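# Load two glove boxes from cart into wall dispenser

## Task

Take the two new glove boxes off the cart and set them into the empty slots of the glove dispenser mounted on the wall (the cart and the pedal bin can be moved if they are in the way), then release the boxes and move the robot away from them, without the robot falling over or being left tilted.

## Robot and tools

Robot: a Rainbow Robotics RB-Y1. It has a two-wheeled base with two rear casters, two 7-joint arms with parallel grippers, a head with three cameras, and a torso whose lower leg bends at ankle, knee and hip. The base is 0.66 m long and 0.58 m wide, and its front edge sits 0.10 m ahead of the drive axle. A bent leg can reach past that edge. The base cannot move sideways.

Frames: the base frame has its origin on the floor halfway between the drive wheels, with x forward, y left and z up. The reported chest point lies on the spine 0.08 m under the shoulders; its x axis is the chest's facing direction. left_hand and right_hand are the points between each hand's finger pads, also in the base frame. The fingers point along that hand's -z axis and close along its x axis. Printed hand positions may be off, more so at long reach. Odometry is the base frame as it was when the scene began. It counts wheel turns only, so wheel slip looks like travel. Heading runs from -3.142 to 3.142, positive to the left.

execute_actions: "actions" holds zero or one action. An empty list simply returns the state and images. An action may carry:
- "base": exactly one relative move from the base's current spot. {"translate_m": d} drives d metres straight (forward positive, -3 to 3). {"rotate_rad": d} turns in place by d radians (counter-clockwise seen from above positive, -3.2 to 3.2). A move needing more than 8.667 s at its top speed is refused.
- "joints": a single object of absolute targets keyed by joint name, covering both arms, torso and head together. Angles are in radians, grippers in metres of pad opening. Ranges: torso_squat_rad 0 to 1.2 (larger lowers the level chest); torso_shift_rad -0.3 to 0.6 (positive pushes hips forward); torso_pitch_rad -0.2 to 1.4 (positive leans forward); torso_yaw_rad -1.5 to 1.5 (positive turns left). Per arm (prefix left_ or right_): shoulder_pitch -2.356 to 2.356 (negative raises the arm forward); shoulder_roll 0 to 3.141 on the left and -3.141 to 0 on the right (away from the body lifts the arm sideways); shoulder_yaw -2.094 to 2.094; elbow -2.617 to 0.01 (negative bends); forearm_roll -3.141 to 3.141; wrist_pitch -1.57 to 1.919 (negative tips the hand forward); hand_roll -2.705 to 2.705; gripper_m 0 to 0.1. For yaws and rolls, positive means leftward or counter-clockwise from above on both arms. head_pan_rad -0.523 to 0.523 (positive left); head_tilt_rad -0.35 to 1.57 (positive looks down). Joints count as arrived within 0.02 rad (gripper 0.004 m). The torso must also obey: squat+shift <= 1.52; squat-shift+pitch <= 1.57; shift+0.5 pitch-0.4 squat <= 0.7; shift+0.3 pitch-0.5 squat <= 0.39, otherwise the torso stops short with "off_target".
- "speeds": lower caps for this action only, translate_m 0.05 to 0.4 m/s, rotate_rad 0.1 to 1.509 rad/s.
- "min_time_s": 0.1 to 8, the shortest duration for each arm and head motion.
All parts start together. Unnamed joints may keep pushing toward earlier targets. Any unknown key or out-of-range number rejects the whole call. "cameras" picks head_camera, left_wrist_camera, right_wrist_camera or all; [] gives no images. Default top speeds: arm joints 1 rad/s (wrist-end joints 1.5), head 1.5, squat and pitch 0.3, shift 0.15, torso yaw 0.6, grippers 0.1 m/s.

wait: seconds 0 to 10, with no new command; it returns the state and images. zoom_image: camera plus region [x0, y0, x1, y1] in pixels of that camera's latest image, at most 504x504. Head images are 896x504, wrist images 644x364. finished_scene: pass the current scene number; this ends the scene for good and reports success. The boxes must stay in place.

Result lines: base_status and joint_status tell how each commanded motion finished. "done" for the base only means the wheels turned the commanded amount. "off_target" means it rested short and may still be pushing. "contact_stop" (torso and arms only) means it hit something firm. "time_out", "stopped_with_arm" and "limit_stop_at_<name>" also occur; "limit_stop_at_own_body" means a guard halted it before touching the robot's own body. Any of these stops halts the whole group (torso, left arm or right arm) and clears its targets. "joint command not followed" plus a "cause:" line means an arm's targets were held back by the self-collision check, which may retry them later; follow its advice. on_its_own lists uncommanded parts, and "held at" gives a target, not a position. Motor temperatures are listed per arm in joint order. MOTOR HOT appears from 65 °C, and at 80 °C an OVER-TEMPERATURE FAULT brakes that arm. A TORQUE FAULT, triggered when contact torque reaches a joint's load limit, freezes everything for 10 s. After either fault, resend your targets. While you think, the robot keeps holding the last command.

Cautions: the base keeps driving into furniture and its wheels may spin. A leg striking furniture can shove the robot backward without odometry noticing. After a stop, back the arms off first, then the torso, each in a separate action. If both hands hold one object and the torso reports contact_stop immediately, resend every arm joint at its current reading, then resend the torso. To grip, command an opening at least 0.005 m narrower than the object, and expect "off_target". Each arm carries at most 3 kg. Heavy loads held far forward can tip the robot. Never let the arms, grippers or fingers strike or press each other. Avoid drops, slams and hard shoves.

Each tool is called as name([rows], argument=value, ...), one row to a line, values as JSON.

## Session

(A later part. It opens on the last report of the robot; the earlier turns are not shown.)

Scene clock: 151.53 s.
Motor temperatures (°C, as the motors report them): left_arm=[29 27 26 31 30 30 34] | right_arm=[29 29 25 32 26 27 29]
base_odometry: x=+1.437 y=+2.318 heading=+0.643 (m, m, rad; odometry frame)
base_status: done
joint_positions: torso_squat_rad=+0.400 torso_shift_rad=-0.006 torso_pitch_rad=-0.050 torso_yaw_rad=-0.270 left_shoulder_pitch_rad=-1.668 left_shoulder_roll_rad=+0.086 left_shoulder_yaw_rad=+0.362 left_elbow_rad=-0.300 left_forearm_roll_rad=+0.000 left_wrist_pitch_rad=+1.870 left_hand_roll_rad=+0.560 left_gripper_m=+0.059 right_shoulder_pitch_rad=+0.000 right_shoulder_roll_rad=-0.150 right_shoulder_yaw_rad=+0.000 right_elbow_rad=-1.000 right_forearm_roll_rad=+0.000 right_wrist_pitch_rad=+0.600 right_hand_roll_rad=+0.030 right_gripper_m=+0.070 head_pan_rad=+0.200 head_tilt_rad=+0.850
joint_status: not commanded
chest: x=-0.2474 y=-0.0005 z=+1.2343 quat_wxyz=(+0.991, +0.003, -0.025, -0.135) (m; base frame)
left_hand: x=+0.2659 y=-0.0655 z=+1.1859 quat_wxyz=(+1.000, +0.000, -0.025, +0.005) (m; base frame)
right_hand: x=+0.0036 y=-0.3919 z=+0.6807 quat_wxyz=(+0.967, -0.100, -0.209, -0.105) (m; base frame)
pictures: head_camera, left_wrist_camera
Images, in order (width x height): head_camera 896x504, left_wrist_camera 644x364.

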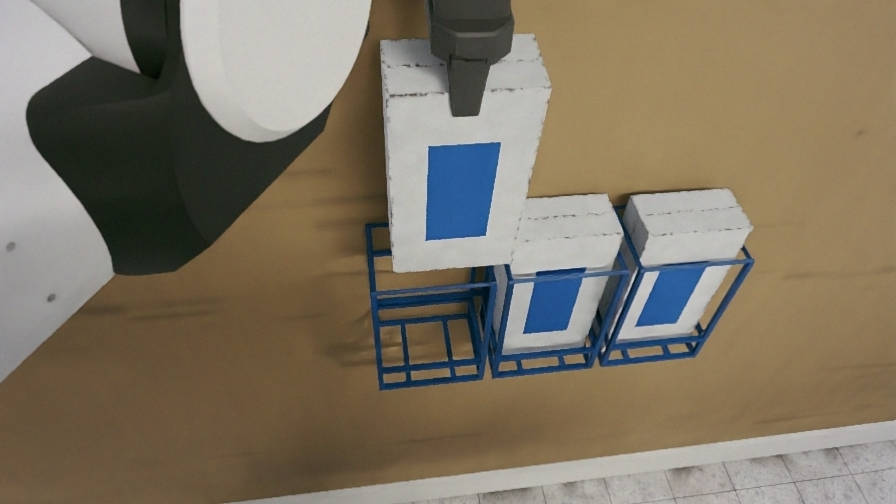

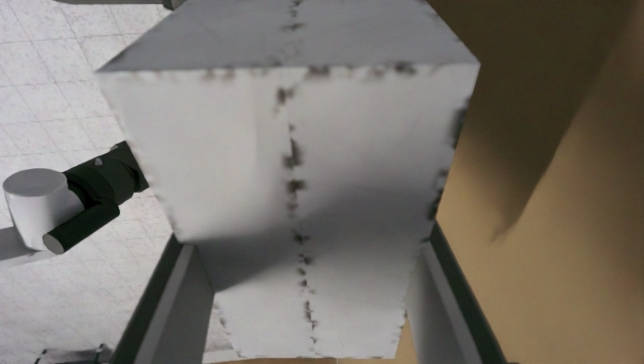

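execute_actions([
  {"base":{"translate_m":0.025},"joints":{"torso_yaw_rad":-0.24,"torso_squat_rad":0.48,"left_hand_roll_rad":0.57}},
], cameras=["head_camera"])

execute_actions([
  {"joints":{"torso_squat_rad":0.54}},
], cameras=["head_camera"])

zoom_image(camera="head_camera", region=[320,150,620,350])

Scene clock: 160.10 s.
Motor temperatures (°C, as the motors report them): left_arm=[30 27 26 31 30 30 34] | right_arm=[28 29 25 32 26 27 29]
base_odometry: x=+1.457 y=+2.333 heading=+0.643 (m, m, rad; odometry frame)
base_status: done
joint_positions: torso_squat_rad=+0.480 torso_shift_rad=-0.006 torso_pitch_rad=-0.050 torso_yaw_rad=-0.240 left_shoulder_pitch_rad=-1.668 left_shoulder_roll_rad=+0.086 left_shoulder_yaw_rad=+0.362 left_elbow_rad=-0.300 left_forearm_roll_rad=+0.000 left_wrist_pitch_rad=+1.870 left_hand_roll_rad=+0.570 left_gripper_m=+0.059 right_shoulder_pitch_rad=+0.000 right_shoulder_roll_rad=-0.150 right_shoulder_yaw_rad=+0.000 right_elbow_rad=-1.000 right_forearm_roll_rad=+0.000 right_wrist_pitch_rad=+0.600 right_hand_roll_rad=+0.030 right_gripper_m=+0.070 head_pan_rad=+0.200 head_tilt_rad=+0.850
joint_status: all done
chest: x=-0.2473 y=-0.0004 z=+1.2104 quat_wxyz=(+0.992, +0.003, -0.025, -0.120) (m; base frame)
left_hand: x=+0.2677 y=-0.0502 z=+1.1622 quat_wxyz=(+0.999, -0.001, -0.025, +0.025) (m; base frame)
right_hand: x=+0.0154 y=-0.3850 z=+0.6575 quat_wxyz=(+0.969, -0.097, -0.211, -0.090) (m; base frame)
pictures: head_camera
Images, in order (width x height): head_camera 896x504.

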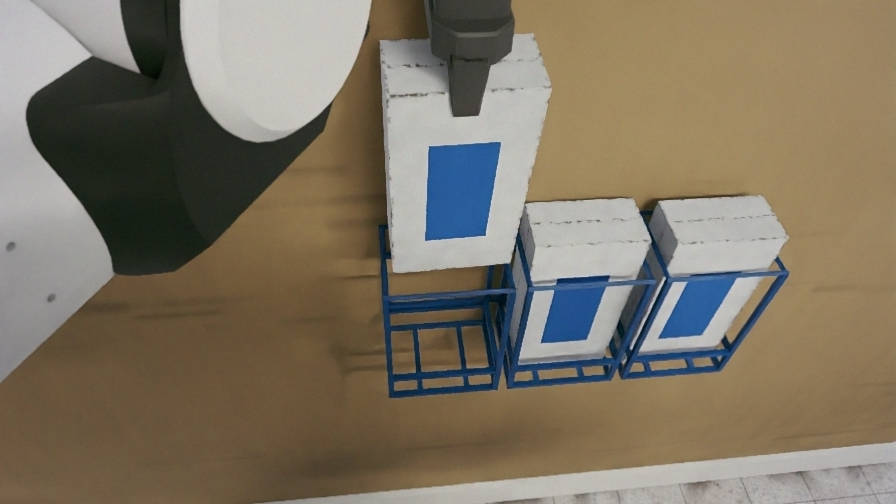

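Scene clock: 161.03 s.
Motor temperatures (°C, as the motors report them): left_arm=[30 27 26 31 30 30 34] | right_arm=[28 29 25 32 26 27 29]
base_odometry: x=+1.457 y=+2.333 heading=+0.643 (m, m, rad; odometry frame)
base_status: not commanded
joint_positions: torso_squat_rad=+0.540 torso_shift_rad=-0.006 torso_pitch_rad=-0.050 torso_yaw_rad=-0.240 left_shoulder_pitch_rad=-1.668 left_shoulder_roll_rad=+0.086 left_shoulder_yaw_rad=+0.362 left_elbow_rad=-0.300 left_forearm_roll_rad=+0.000 left_wrist_pitch_rad=+1.870 left_hand_roll_rad=+0.570 left_gripper_m=+0.059 right_shoulder_pitch_rad=+0.000 right_shoulder_roll_rad=-0.150 right_shoulder_yaw_rad=+0.000 right_elbow_rad=-1.000 right_forearm_roll_rad=+0.000 right_wrist_pitch_rad=+0.600 right_hand_roll_rad=+0.030 right_gripper_m=+0.070 head_pan_rad=+0.200 head_tilt_rad=+0.850
joint_status: all done
chest: x=-0.2472 y=-0.0004 z=+1.1899 quat_wxyz=(+0.992, +0.003, -0.025, -0.120) (m; base frame)
left_hand: x=+0.2678 y=-0.0502 z=+1.1418 quat_wxyz=(+0.999, -0.001, -0.025, +0.025) (m; base frame)
right_hand: x=+0.0155 y=-0.3850 z=+0.6370 quat_wxyz=(+0.968, -0.097, -0.211, -0.090) (m; base frame)
pictures: head_camera
Images, in order (width x height): head_camera 896x504.

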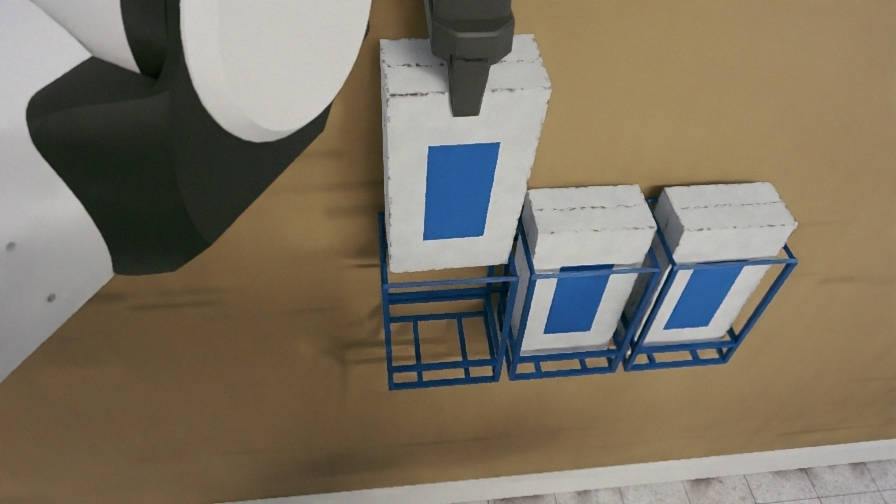

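Region (320, 150, 620, 350) of head_camera's 896x504 image, scaled by 1.680, with more detail than that image has.

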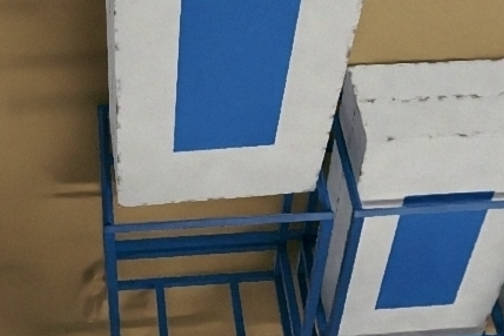

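execute_actions([
  {"joints":{"torso_yaw_rad":-0.231,"torso_squat_rad":0.52,"left_hand_roll_rad":0.55}},
], cameras=[])

execute_actions([
  {"joints":{"torso_squat_rad":0.61}},
], cameras=["head_camera"])

Scene clock: 163.83 s.
Motor temperatures (°C, as the motors report them): left_arm=[30 27 26 31 30 30 34] | right_arm=[28 29 25 32 26 27 29]
base_odometry: x=+1.457 y=+2.333 heading=+0.643 (m, m, rad; odometry frame)
base_status: not commanded
joint_positions: torso_squat_rad=+0.520 torso_shift_rad=-0.006 torso_pitch_rad=-0.050 torso_yaw_rad=-0.231 left_shoulder_pitch_rad=-1.668 left_shoulder_roll_rad=+0.086 left_shoulder_yaw_rad=+0.362 left_elbow_rad=-0.300 left_forearm_roll_rad=+0.000 left_wrist_pitch_rad=+1.870 left_hand_roll_rad=+0.550 left_gripper_m=+0.059 right_shoulder_pitch_rad=+0.000 right_shoulder_roll_rad=-0.150 right_shoulder_yaw_rad=+0.000 right_elbow_rad=-1.000 right_forearm_roll_rad=+0.000 right_wrist_pitch_rad=+0.600 right_hand_roll_rad=+0.030 right_gripper_m=+0.070 head_pan_rad=+0.200 head_tilt_rad=+0.850
joint_status: all done
chest: x=-0.2472 y=-0.0004 z=+1.1970 quat_wxyz=(+0.993, +0.003, -0.025, -0.115) (m; base frame)
left_hand: x=+0.2683 y=-0.0456 z=+1.1487 quat_wxyz=(+1.000, +0.000, -0.025, +0.019) (m; base frame)
right_hand: x=+0.0189 y=-0.3828 z=+0.6442 quat_wxyz=(+0.969, -0.097, -0.211, -0.086) (m; base frame)
pictures: none
No camera images: the call's "cameras" was empty. Leave "cameras" out to get every camera's image.

Scene clock: 164.90 s.
Motor temperatures (°C, as the motors report them): left_arm=[30 27 26 31 30 30 34] | right_arm=[28 29 25 32 26 27 29]
base_odometry: x=+1.457 y=+2.333 heading=+0.643 (m, m, rad; odometry frame)
base_status: not commanded
joint_positions: torso_squat_rad=+0.610 torso_shift_rad=-0.006 torso_pitch_rad=-0.050 torso_yaw_rad=-0.231 left_shoulder_pitch_rad=-1.668 left_shoulder_roll_rad=+0.086 left_shoulder_yaw_rad=+0.362 left_elbow_rad=-0.300 left_forearm_roll_rad=+0.000 left_wrist_pitch_rad=+1.870 left_hand_roll_rad=+0.550 left_gripper_m=+0.059 right_shoulder_pitch_rad=+0.000 right_shoulder_roll_rad=-0.150 right_shoulder_yaw_rad=+0.000 right_elbow_rad=-1.000 right_forearm_roll_rad=+0.000 right_wrist_pitch_rad=+0.600 right_hand_roll_rad=+0.030 right_gripper_m=+0.070 head_pan_rad=+0.200 head_tilt_rad=+0.850
joint_status: all done
chest: x=-0.2471 y=-0.0004 z=+1.1633 quat_wxyz=(+0.993, +0.003, -0.025, -0.115) (m; base frame)
left_hand: x=+0.2684 y=-0.0455 z=+1.1151 quat_wxyz=(+1.000, +0.000, -0.025, +0.019) (m; base frame)
right_hand: x=+0.0192 y=-0.3828 z=+0.6105 quat_wxyz=(+0.969, -0.097, -0.211, -0.086) (m; base frame)
pictures: head_camera
Images, in order (width x height): head_camera 896x504.

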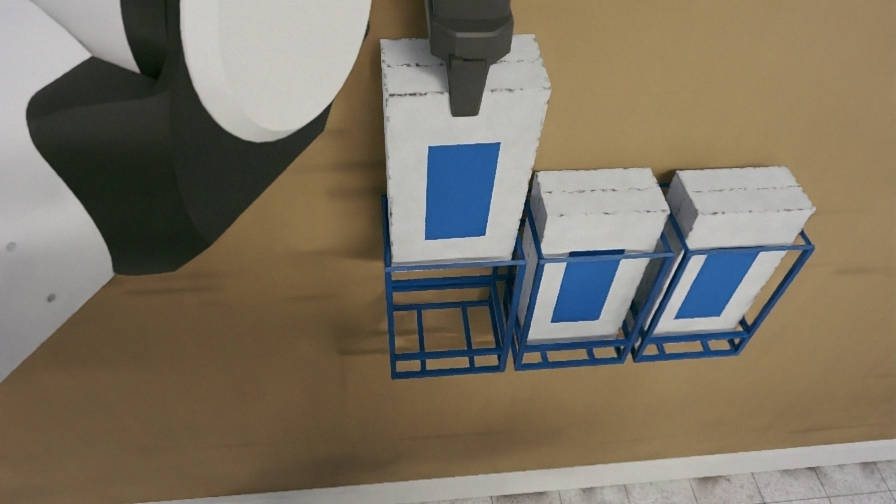

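execute_actions([
  {"base":{"translate_m":0.006},"joints":{"torso_squat_rad":0.78,"torso_yaw_rad":-0.228,"head_tilt_rad":0.75}},
], cameras=["head_camera"])

execute_actions([
  {"joints":{"torso_squat_rad":0.92}},
], cameras=["head_camera"])

Scene clock: 168.40 s.
Motor temperatures (°C, as the motors report them): left_arm=[30 27 26 31 30 30 34] | right_arm=[28 29 25 32 26 27 29]
base_odometry: x=+1.461 y=+2.337 heading=+0.642 (m, m, rad; odometry frame)
base_status: done
joint_positions: torso_squat_rad=+0.780 torso_shift_rad=-0.006 torso_pitch_rad=-0.050 torso_yaw_rad=-0.228 left_shoulder_pitch_rad=-1.669 left_shoulder_roll_rad=+0.086 left_shoulder_yaw_rad=+0.362 left_elbow_rad=-0.300 left_forearm_roll_rad=+0.000 left_wrist_pitch_rad=+1.870 left_hand_roll_rad=+0.550 left_gripper_m=+0.059 right_shoulder_pitch_rad=+0.000 right_shoulder_roll_rad=-0.150 right_shoulder_yaw_rad=+0.000 right_elbow_rad=-1.000 right_forearm_roll_rad=+0.000 right_wrist_pitch_rad=+0.600 right_hand_roll_rad=+0.030 right_gripper_m=+0.070 head_pan_rad=+0.200 head_tilt_rad=+0.750
joint_status: all done
chest: x=-0.2466 y=-0.0004 z=+1.0872 quat_wxyz=(+0.993, +0.003, -0.025, -0.114) (m; base frame)
left_hand: x=+0.2690 y=-0.0440 z=+1.0391 quat_wxyz=(+0.999, +0.000, -0.025, +0.021) (m; base frame)
right_hand: x=+0.0208 y=-0.3821 z=+0.5345 quat_wxyz=(+0.969, -0.096, -0.211, -0.084) (m; base frame)
pictures: head_camera
Images, in order (width x height): head_camera 896x504.

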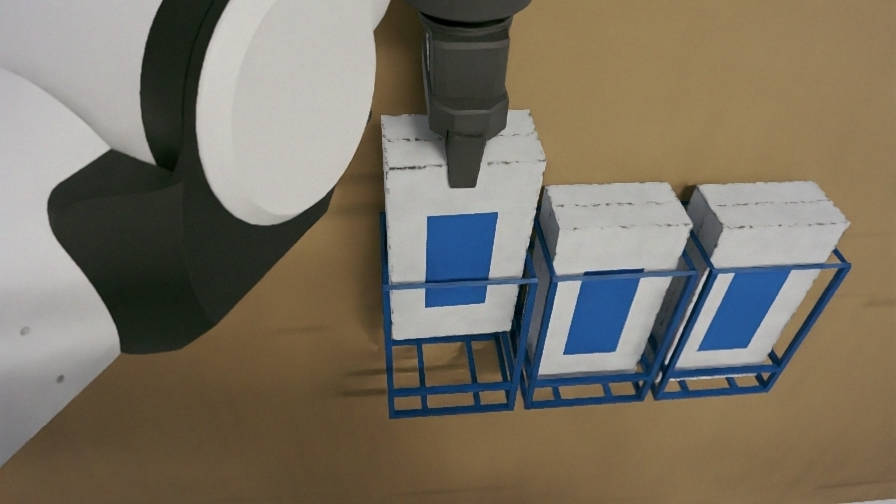

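Scene clock: 169.63 s.
Motor temperatures (°C, as the motors report them): left_arm=[30 27 26 31 30 30 34] | right_arm=[28 29 25 32 26 27 29]
base_odometry: x=+1.461 y=+2.337 heading=+0.642 (m, m, rad; odometry frame)
base_status: not commanded
joint_positions: torso_squat_rad=+0.920 torso_shift_rad=-0.006 torso_pitch_rad=-0.050 torso_yaw_rad=-0.228 left_shoulder_pitch_rad=-1.669 left_shoulder_roll_rad=+0.086 left_shoulder_yaw_rad=+0.362 left_elbow_rad=-0.300 left_forearm_roll_rad=+0.000 left_wrist_pitch_rad=+1.870 left_hand_roll_rad=+0.550 left_gripper_m=+0.059 right_shoulder_pitch_rad=+0.000 right_shoulder_roll_rad=-0.150 right_shoulder_yaw_rad=+0.000 right_elbow_rad=-1.000 right_forearm_roll_rad=+0.000 right_wrist_pitch_rad=+0.600 right_hand_roll_rad=+0.030 right_gripper_m=+0.070 head_pan_rad=+0.200 head_tilt_rad=+0.750
joint_status: all done
chest: x=-0.2461 y=-0.0003 z=+1.0136 quat_wxyz=(+0.993, +0.003, -0.025, -0.114) (m; base frame)
left_hand: x=+0.2694 y=-0.0439 z=+0.9655 quat_wxyz=(+0.999, +0.000, -0.025, +0.021) (m; base frame)
right_hand: x=+0.0213 y=-0.3820 z=+0.4609 quat_wxyz=(+0.969, -0.096, -0.211, -0.084) (m; base frame)
pictures: head_camera
Images, in order (width x height): head_camera 896x504.

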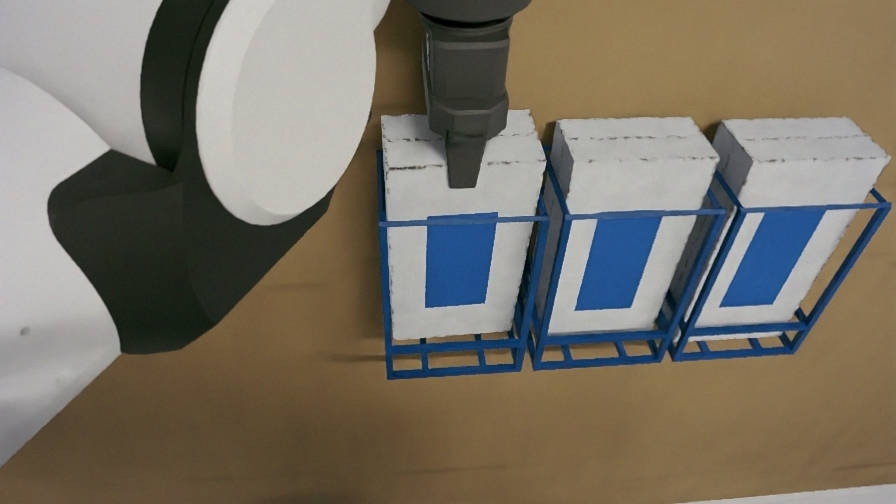

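execute_actions([
  {"joints":{"torso_squat_rad":0.94}},
], cameras=[])

execute_actions([
  {"joints":{"left_gripper_m":0.071}},
], cameras=[])

execute_actions([
  {"joints":{"torso_squat_rad":0.78}},
], cameras=[])

execute_actions([
  {"base":{"translate_m":-0.6},"joints":{"torso_squat_rad":0.5,"torso_yaw_rad":0,"torso_pitch_rad":0,"head_tilt_rad":0.5,"head_pan_rad":-0.1}},
], cameras=["head_camera"])

Scene clock: 174.27 s.
Motor temperatures (°C, as the motors report them): left_arm=[30 27 26 31 30 30 34] | right_arm=[28 29 25 32 26 27 29]
base_odometry: x=+1.461 y=+2.337 heading=+0.642 (m, m, rad; odometry frame)
base_status: not commanded
joint_positions: torso_squat_rad=+0.940 torso_shift_rad=-0.006 torso_pitch_rad=-0.050 torso_yaw_rad=-0.228 left_shoulder_pitch_rad=-1.669 left_shoulder_roll_rad=+0.086 left_shoulder_yaw_rad=+0.362 left_elbow_rad=-0.300 left_forearm_roll_rad=+0.000 left_wrist_pitch_rad=+1.870 left_hand_roll_rad=+0.550 left_gripper_m=+0.059 right_shoulder_pitch_rad=+0.000 right_shoulder_roll_rad=-0.150 right_shoulder_yaw_rad=+0.000 right_elbow_rad=-1.000 right_forearm_roll_rad=+0.000 right_wrist_pitch_rad=+0.600 right_hand_roll_rad=+0.030 right_gripper_m=+0.070 head_pan_rad=+0.200 head_tilt_rad=+0.750
joint_status: all done
chest: x=-0.2461 y=-0.0003 z=+1.0024 quat_wxyz=(+0.993, +0.003, -0.025, -0.114) (m; base frame)
left_hand: x=+0.2695 y=-0.0439 z=+0.9543 quat_wxyz=(+0.999, +0.000, -0.025, +0.021) (m; base frame)
right_hand: x=+0.0214 y=-0.3820 z=+0.4497 quat_wxyz=(+0.969, -0.096, -0.211, -0.084) (m; base frame)
pictures: none
No camera images: the call's "cameras" was empty. Leave "cameras" out to get every camera's image.

Scene clock: 175.00 s.
Motor temperatures (°C, as the motors report them): left_arm=[30 27 26 31 30 30 34] | right_arm=[28 29 25 32 26 27 29]
base_odometry: x=+1.461 y=+2.337 heading=+0.642 (m, m, rad; odometry frame)
base_status: not commanded
joint_positions: torso_squat_rad=+0.940 torso_shift_rad=-0.006 torso_pitch_rad=-0.050 torso_yaw_rad=-0.228 left_shoulder_pitch_rad=-1.669 left_shoulder_roll_rad=+0.086 left_shoulder_yaw_rad=+0.362 left_elbow_rad=-0.300 left_forearm_roll_rad=+0.000 left_wrist_pitch_rad=+1.870 left_hand_roll_rad=+0.550 left_gripper_m=+0.071 right_shoulder_pitch_rad=+0.000 right_shoulder_roll_rad=-0.150 right_shoulder_yaw_rad=+0.000 right_elbow_rad=-1.000 right_forearm_roll_rad=+0.000 right_wrist_pitch_rad=+0.600 right_hand_roll_rad=+0.030 right_gripper_m=+0.070 head_pan_rad=+0.200 head_tilt_rad=+0.750
joint_status: all done
chest: x=-0.2461 y=-0.0003 z=+1.0024 quat_wxyz=(+0.993, +0.003, -0.025, -0.114) (m; base frame)
left_hand: x=+0.2695 y=-0.0440 z=+0.9544 quat_wxyz=(+0.999, -0.001, -0.025, +0.021) (m; base frame)
right_hand: x=+0.0214 y=-0.3820 z=+0.4497 quat_wxyz=(+0.969, -0.096, -0.211, -0.084) (m; base frame)
pictures: none
No camera images: the call's "cameras" was empty. Leave "cameras" out to get every camera's image.

Scene clock: 176.30 s.
Motor temperatures (°C, as the motors report them): left_arm=[30 27 26 31 30 30 34] | right_arm=[28 29 25 32 26 27 29]
base_odometry: x=+1.461 y=+2.337 heading=+0.642 (m, m, rad; odometry frame)
base_status: not commanded
joint_positions: torso_squat_rad=+0.780 torso_shift_rad=-0.006 torso_pitch_rad=-0.050 torso_yaw_rad=-0.228 left_shoulder_pitch_rad=-1.669 left_shoulder_roll_rad=+0.086 left_shoulder_yaw_rad=+0.362 left_elbow_rad=-0.300 left_forearm_roll_rad=+0.000 left_wrist_pitch_rad=+1.870 left_hand_roll_rad=+0.550 left_gripper_m=+0.071 right_shoulder_pitch_rad=+0.000 right_shoulder_roll_rad=-0.150 right_shoulder_yaw_rad=+0.000 right_elbow_rad=-1.000 right_forearm_roll_rad=+0.000 right_wrist_pitch_rad=+0.600 right_hand_roll_rad=+0.030 right_gripper_m=+0.070 head_pan_rad=+0.200 head_tilt_rad=+0.750
joint_status: all done
chest: x=-0.2465 y=-0.0004 z=+1.0872 quat_wxyz=(+0.993, +0.003, -0.025, -0.114) (m; base frame)
left_hand: x=+0.2691 y=-0.0440 z=+1.0393 quat_wxyz=(+0.999, -0.001, -0.025, +0.021) (m; base frame)
right_hand: x=+0.0208 y=-0.3821 z=+0.5345 quat_wxyz=(+0.969, -0.096, -0.211, -0.084) (m; base frame)
pictures: none
No camera images: the call's "cameras" was empty. Leave "cameras" out to get every camera's image.

Scene clock: 179.47 s.
Motor temperatures (°C, as the motors report them): left_arm=[30 27 26 31 30 30 34] | right_arm=[28 29 25 32 26 27 29]
base_odometry: x=+0.981 y=+1.978 heading=+0.641 (m, m, rad; odometry frame)
base_status: done
joint_positions: torso_squat_rad=+0.500 torso_shift_rad=-0.006 torso_pitch_rad=+0.000 torso_yaw_rad=+0.000 left_shoulder_pitch_rad=-1.669 left_shoulder_roll_rad=+0.086 left_shoulder_yaw_rad=+0.362 left_elbow_rad=-0.300 left_forearm_roll_rad=+0.000 left_wrist_pitch_rad=+1.870 left_hand_roll_rad=+0.550 left_gripper_m=+0.071 right_shoulder_pitch_rad=+0.000 right_shoulder_roll_rad=-0.150 right_shoulder_yaw_rad=+0.000 right_elbow_rad=-1.000 right_forearm_roll_rad=+0.000 right_wrist_pitch_rad=+0.600 right_hand_roll_rad=+0.030 right_gripper_m=+0.070 head_pan_rad=-0.100 head_tilt_rad=+0.500
joint_status: all done
chest: x=-0.2319 y=-0.0004 z=+1.2042 quat_wxyz=(+1.000, +0.000, +0.000, +0.000) (m; base frame)
left_hand: x=+0.2773 y=+0.0730 z=+1.1308 quat_wxyz=(+0.991, +0.000, -0.001, +0.134) (m; base frame)
right_hand: x=+0.0877 y=-0.3181 z=+0.6389 quat_wxyz=(+0.977, -0.076, -0.197, +0.029) (m; base frame)
pictures: head_camera
Images, in order (width x height): head_camera 896x504.

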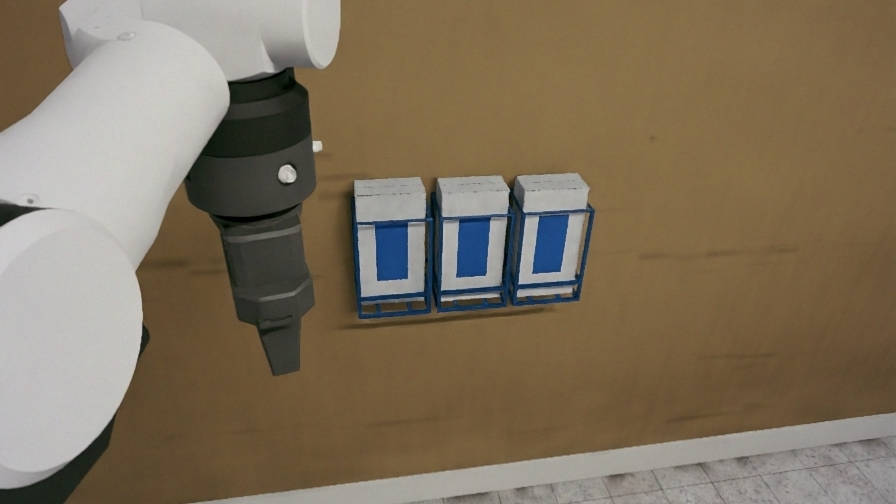

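finished_scene(scene=1)

The scene is finished: the task was done.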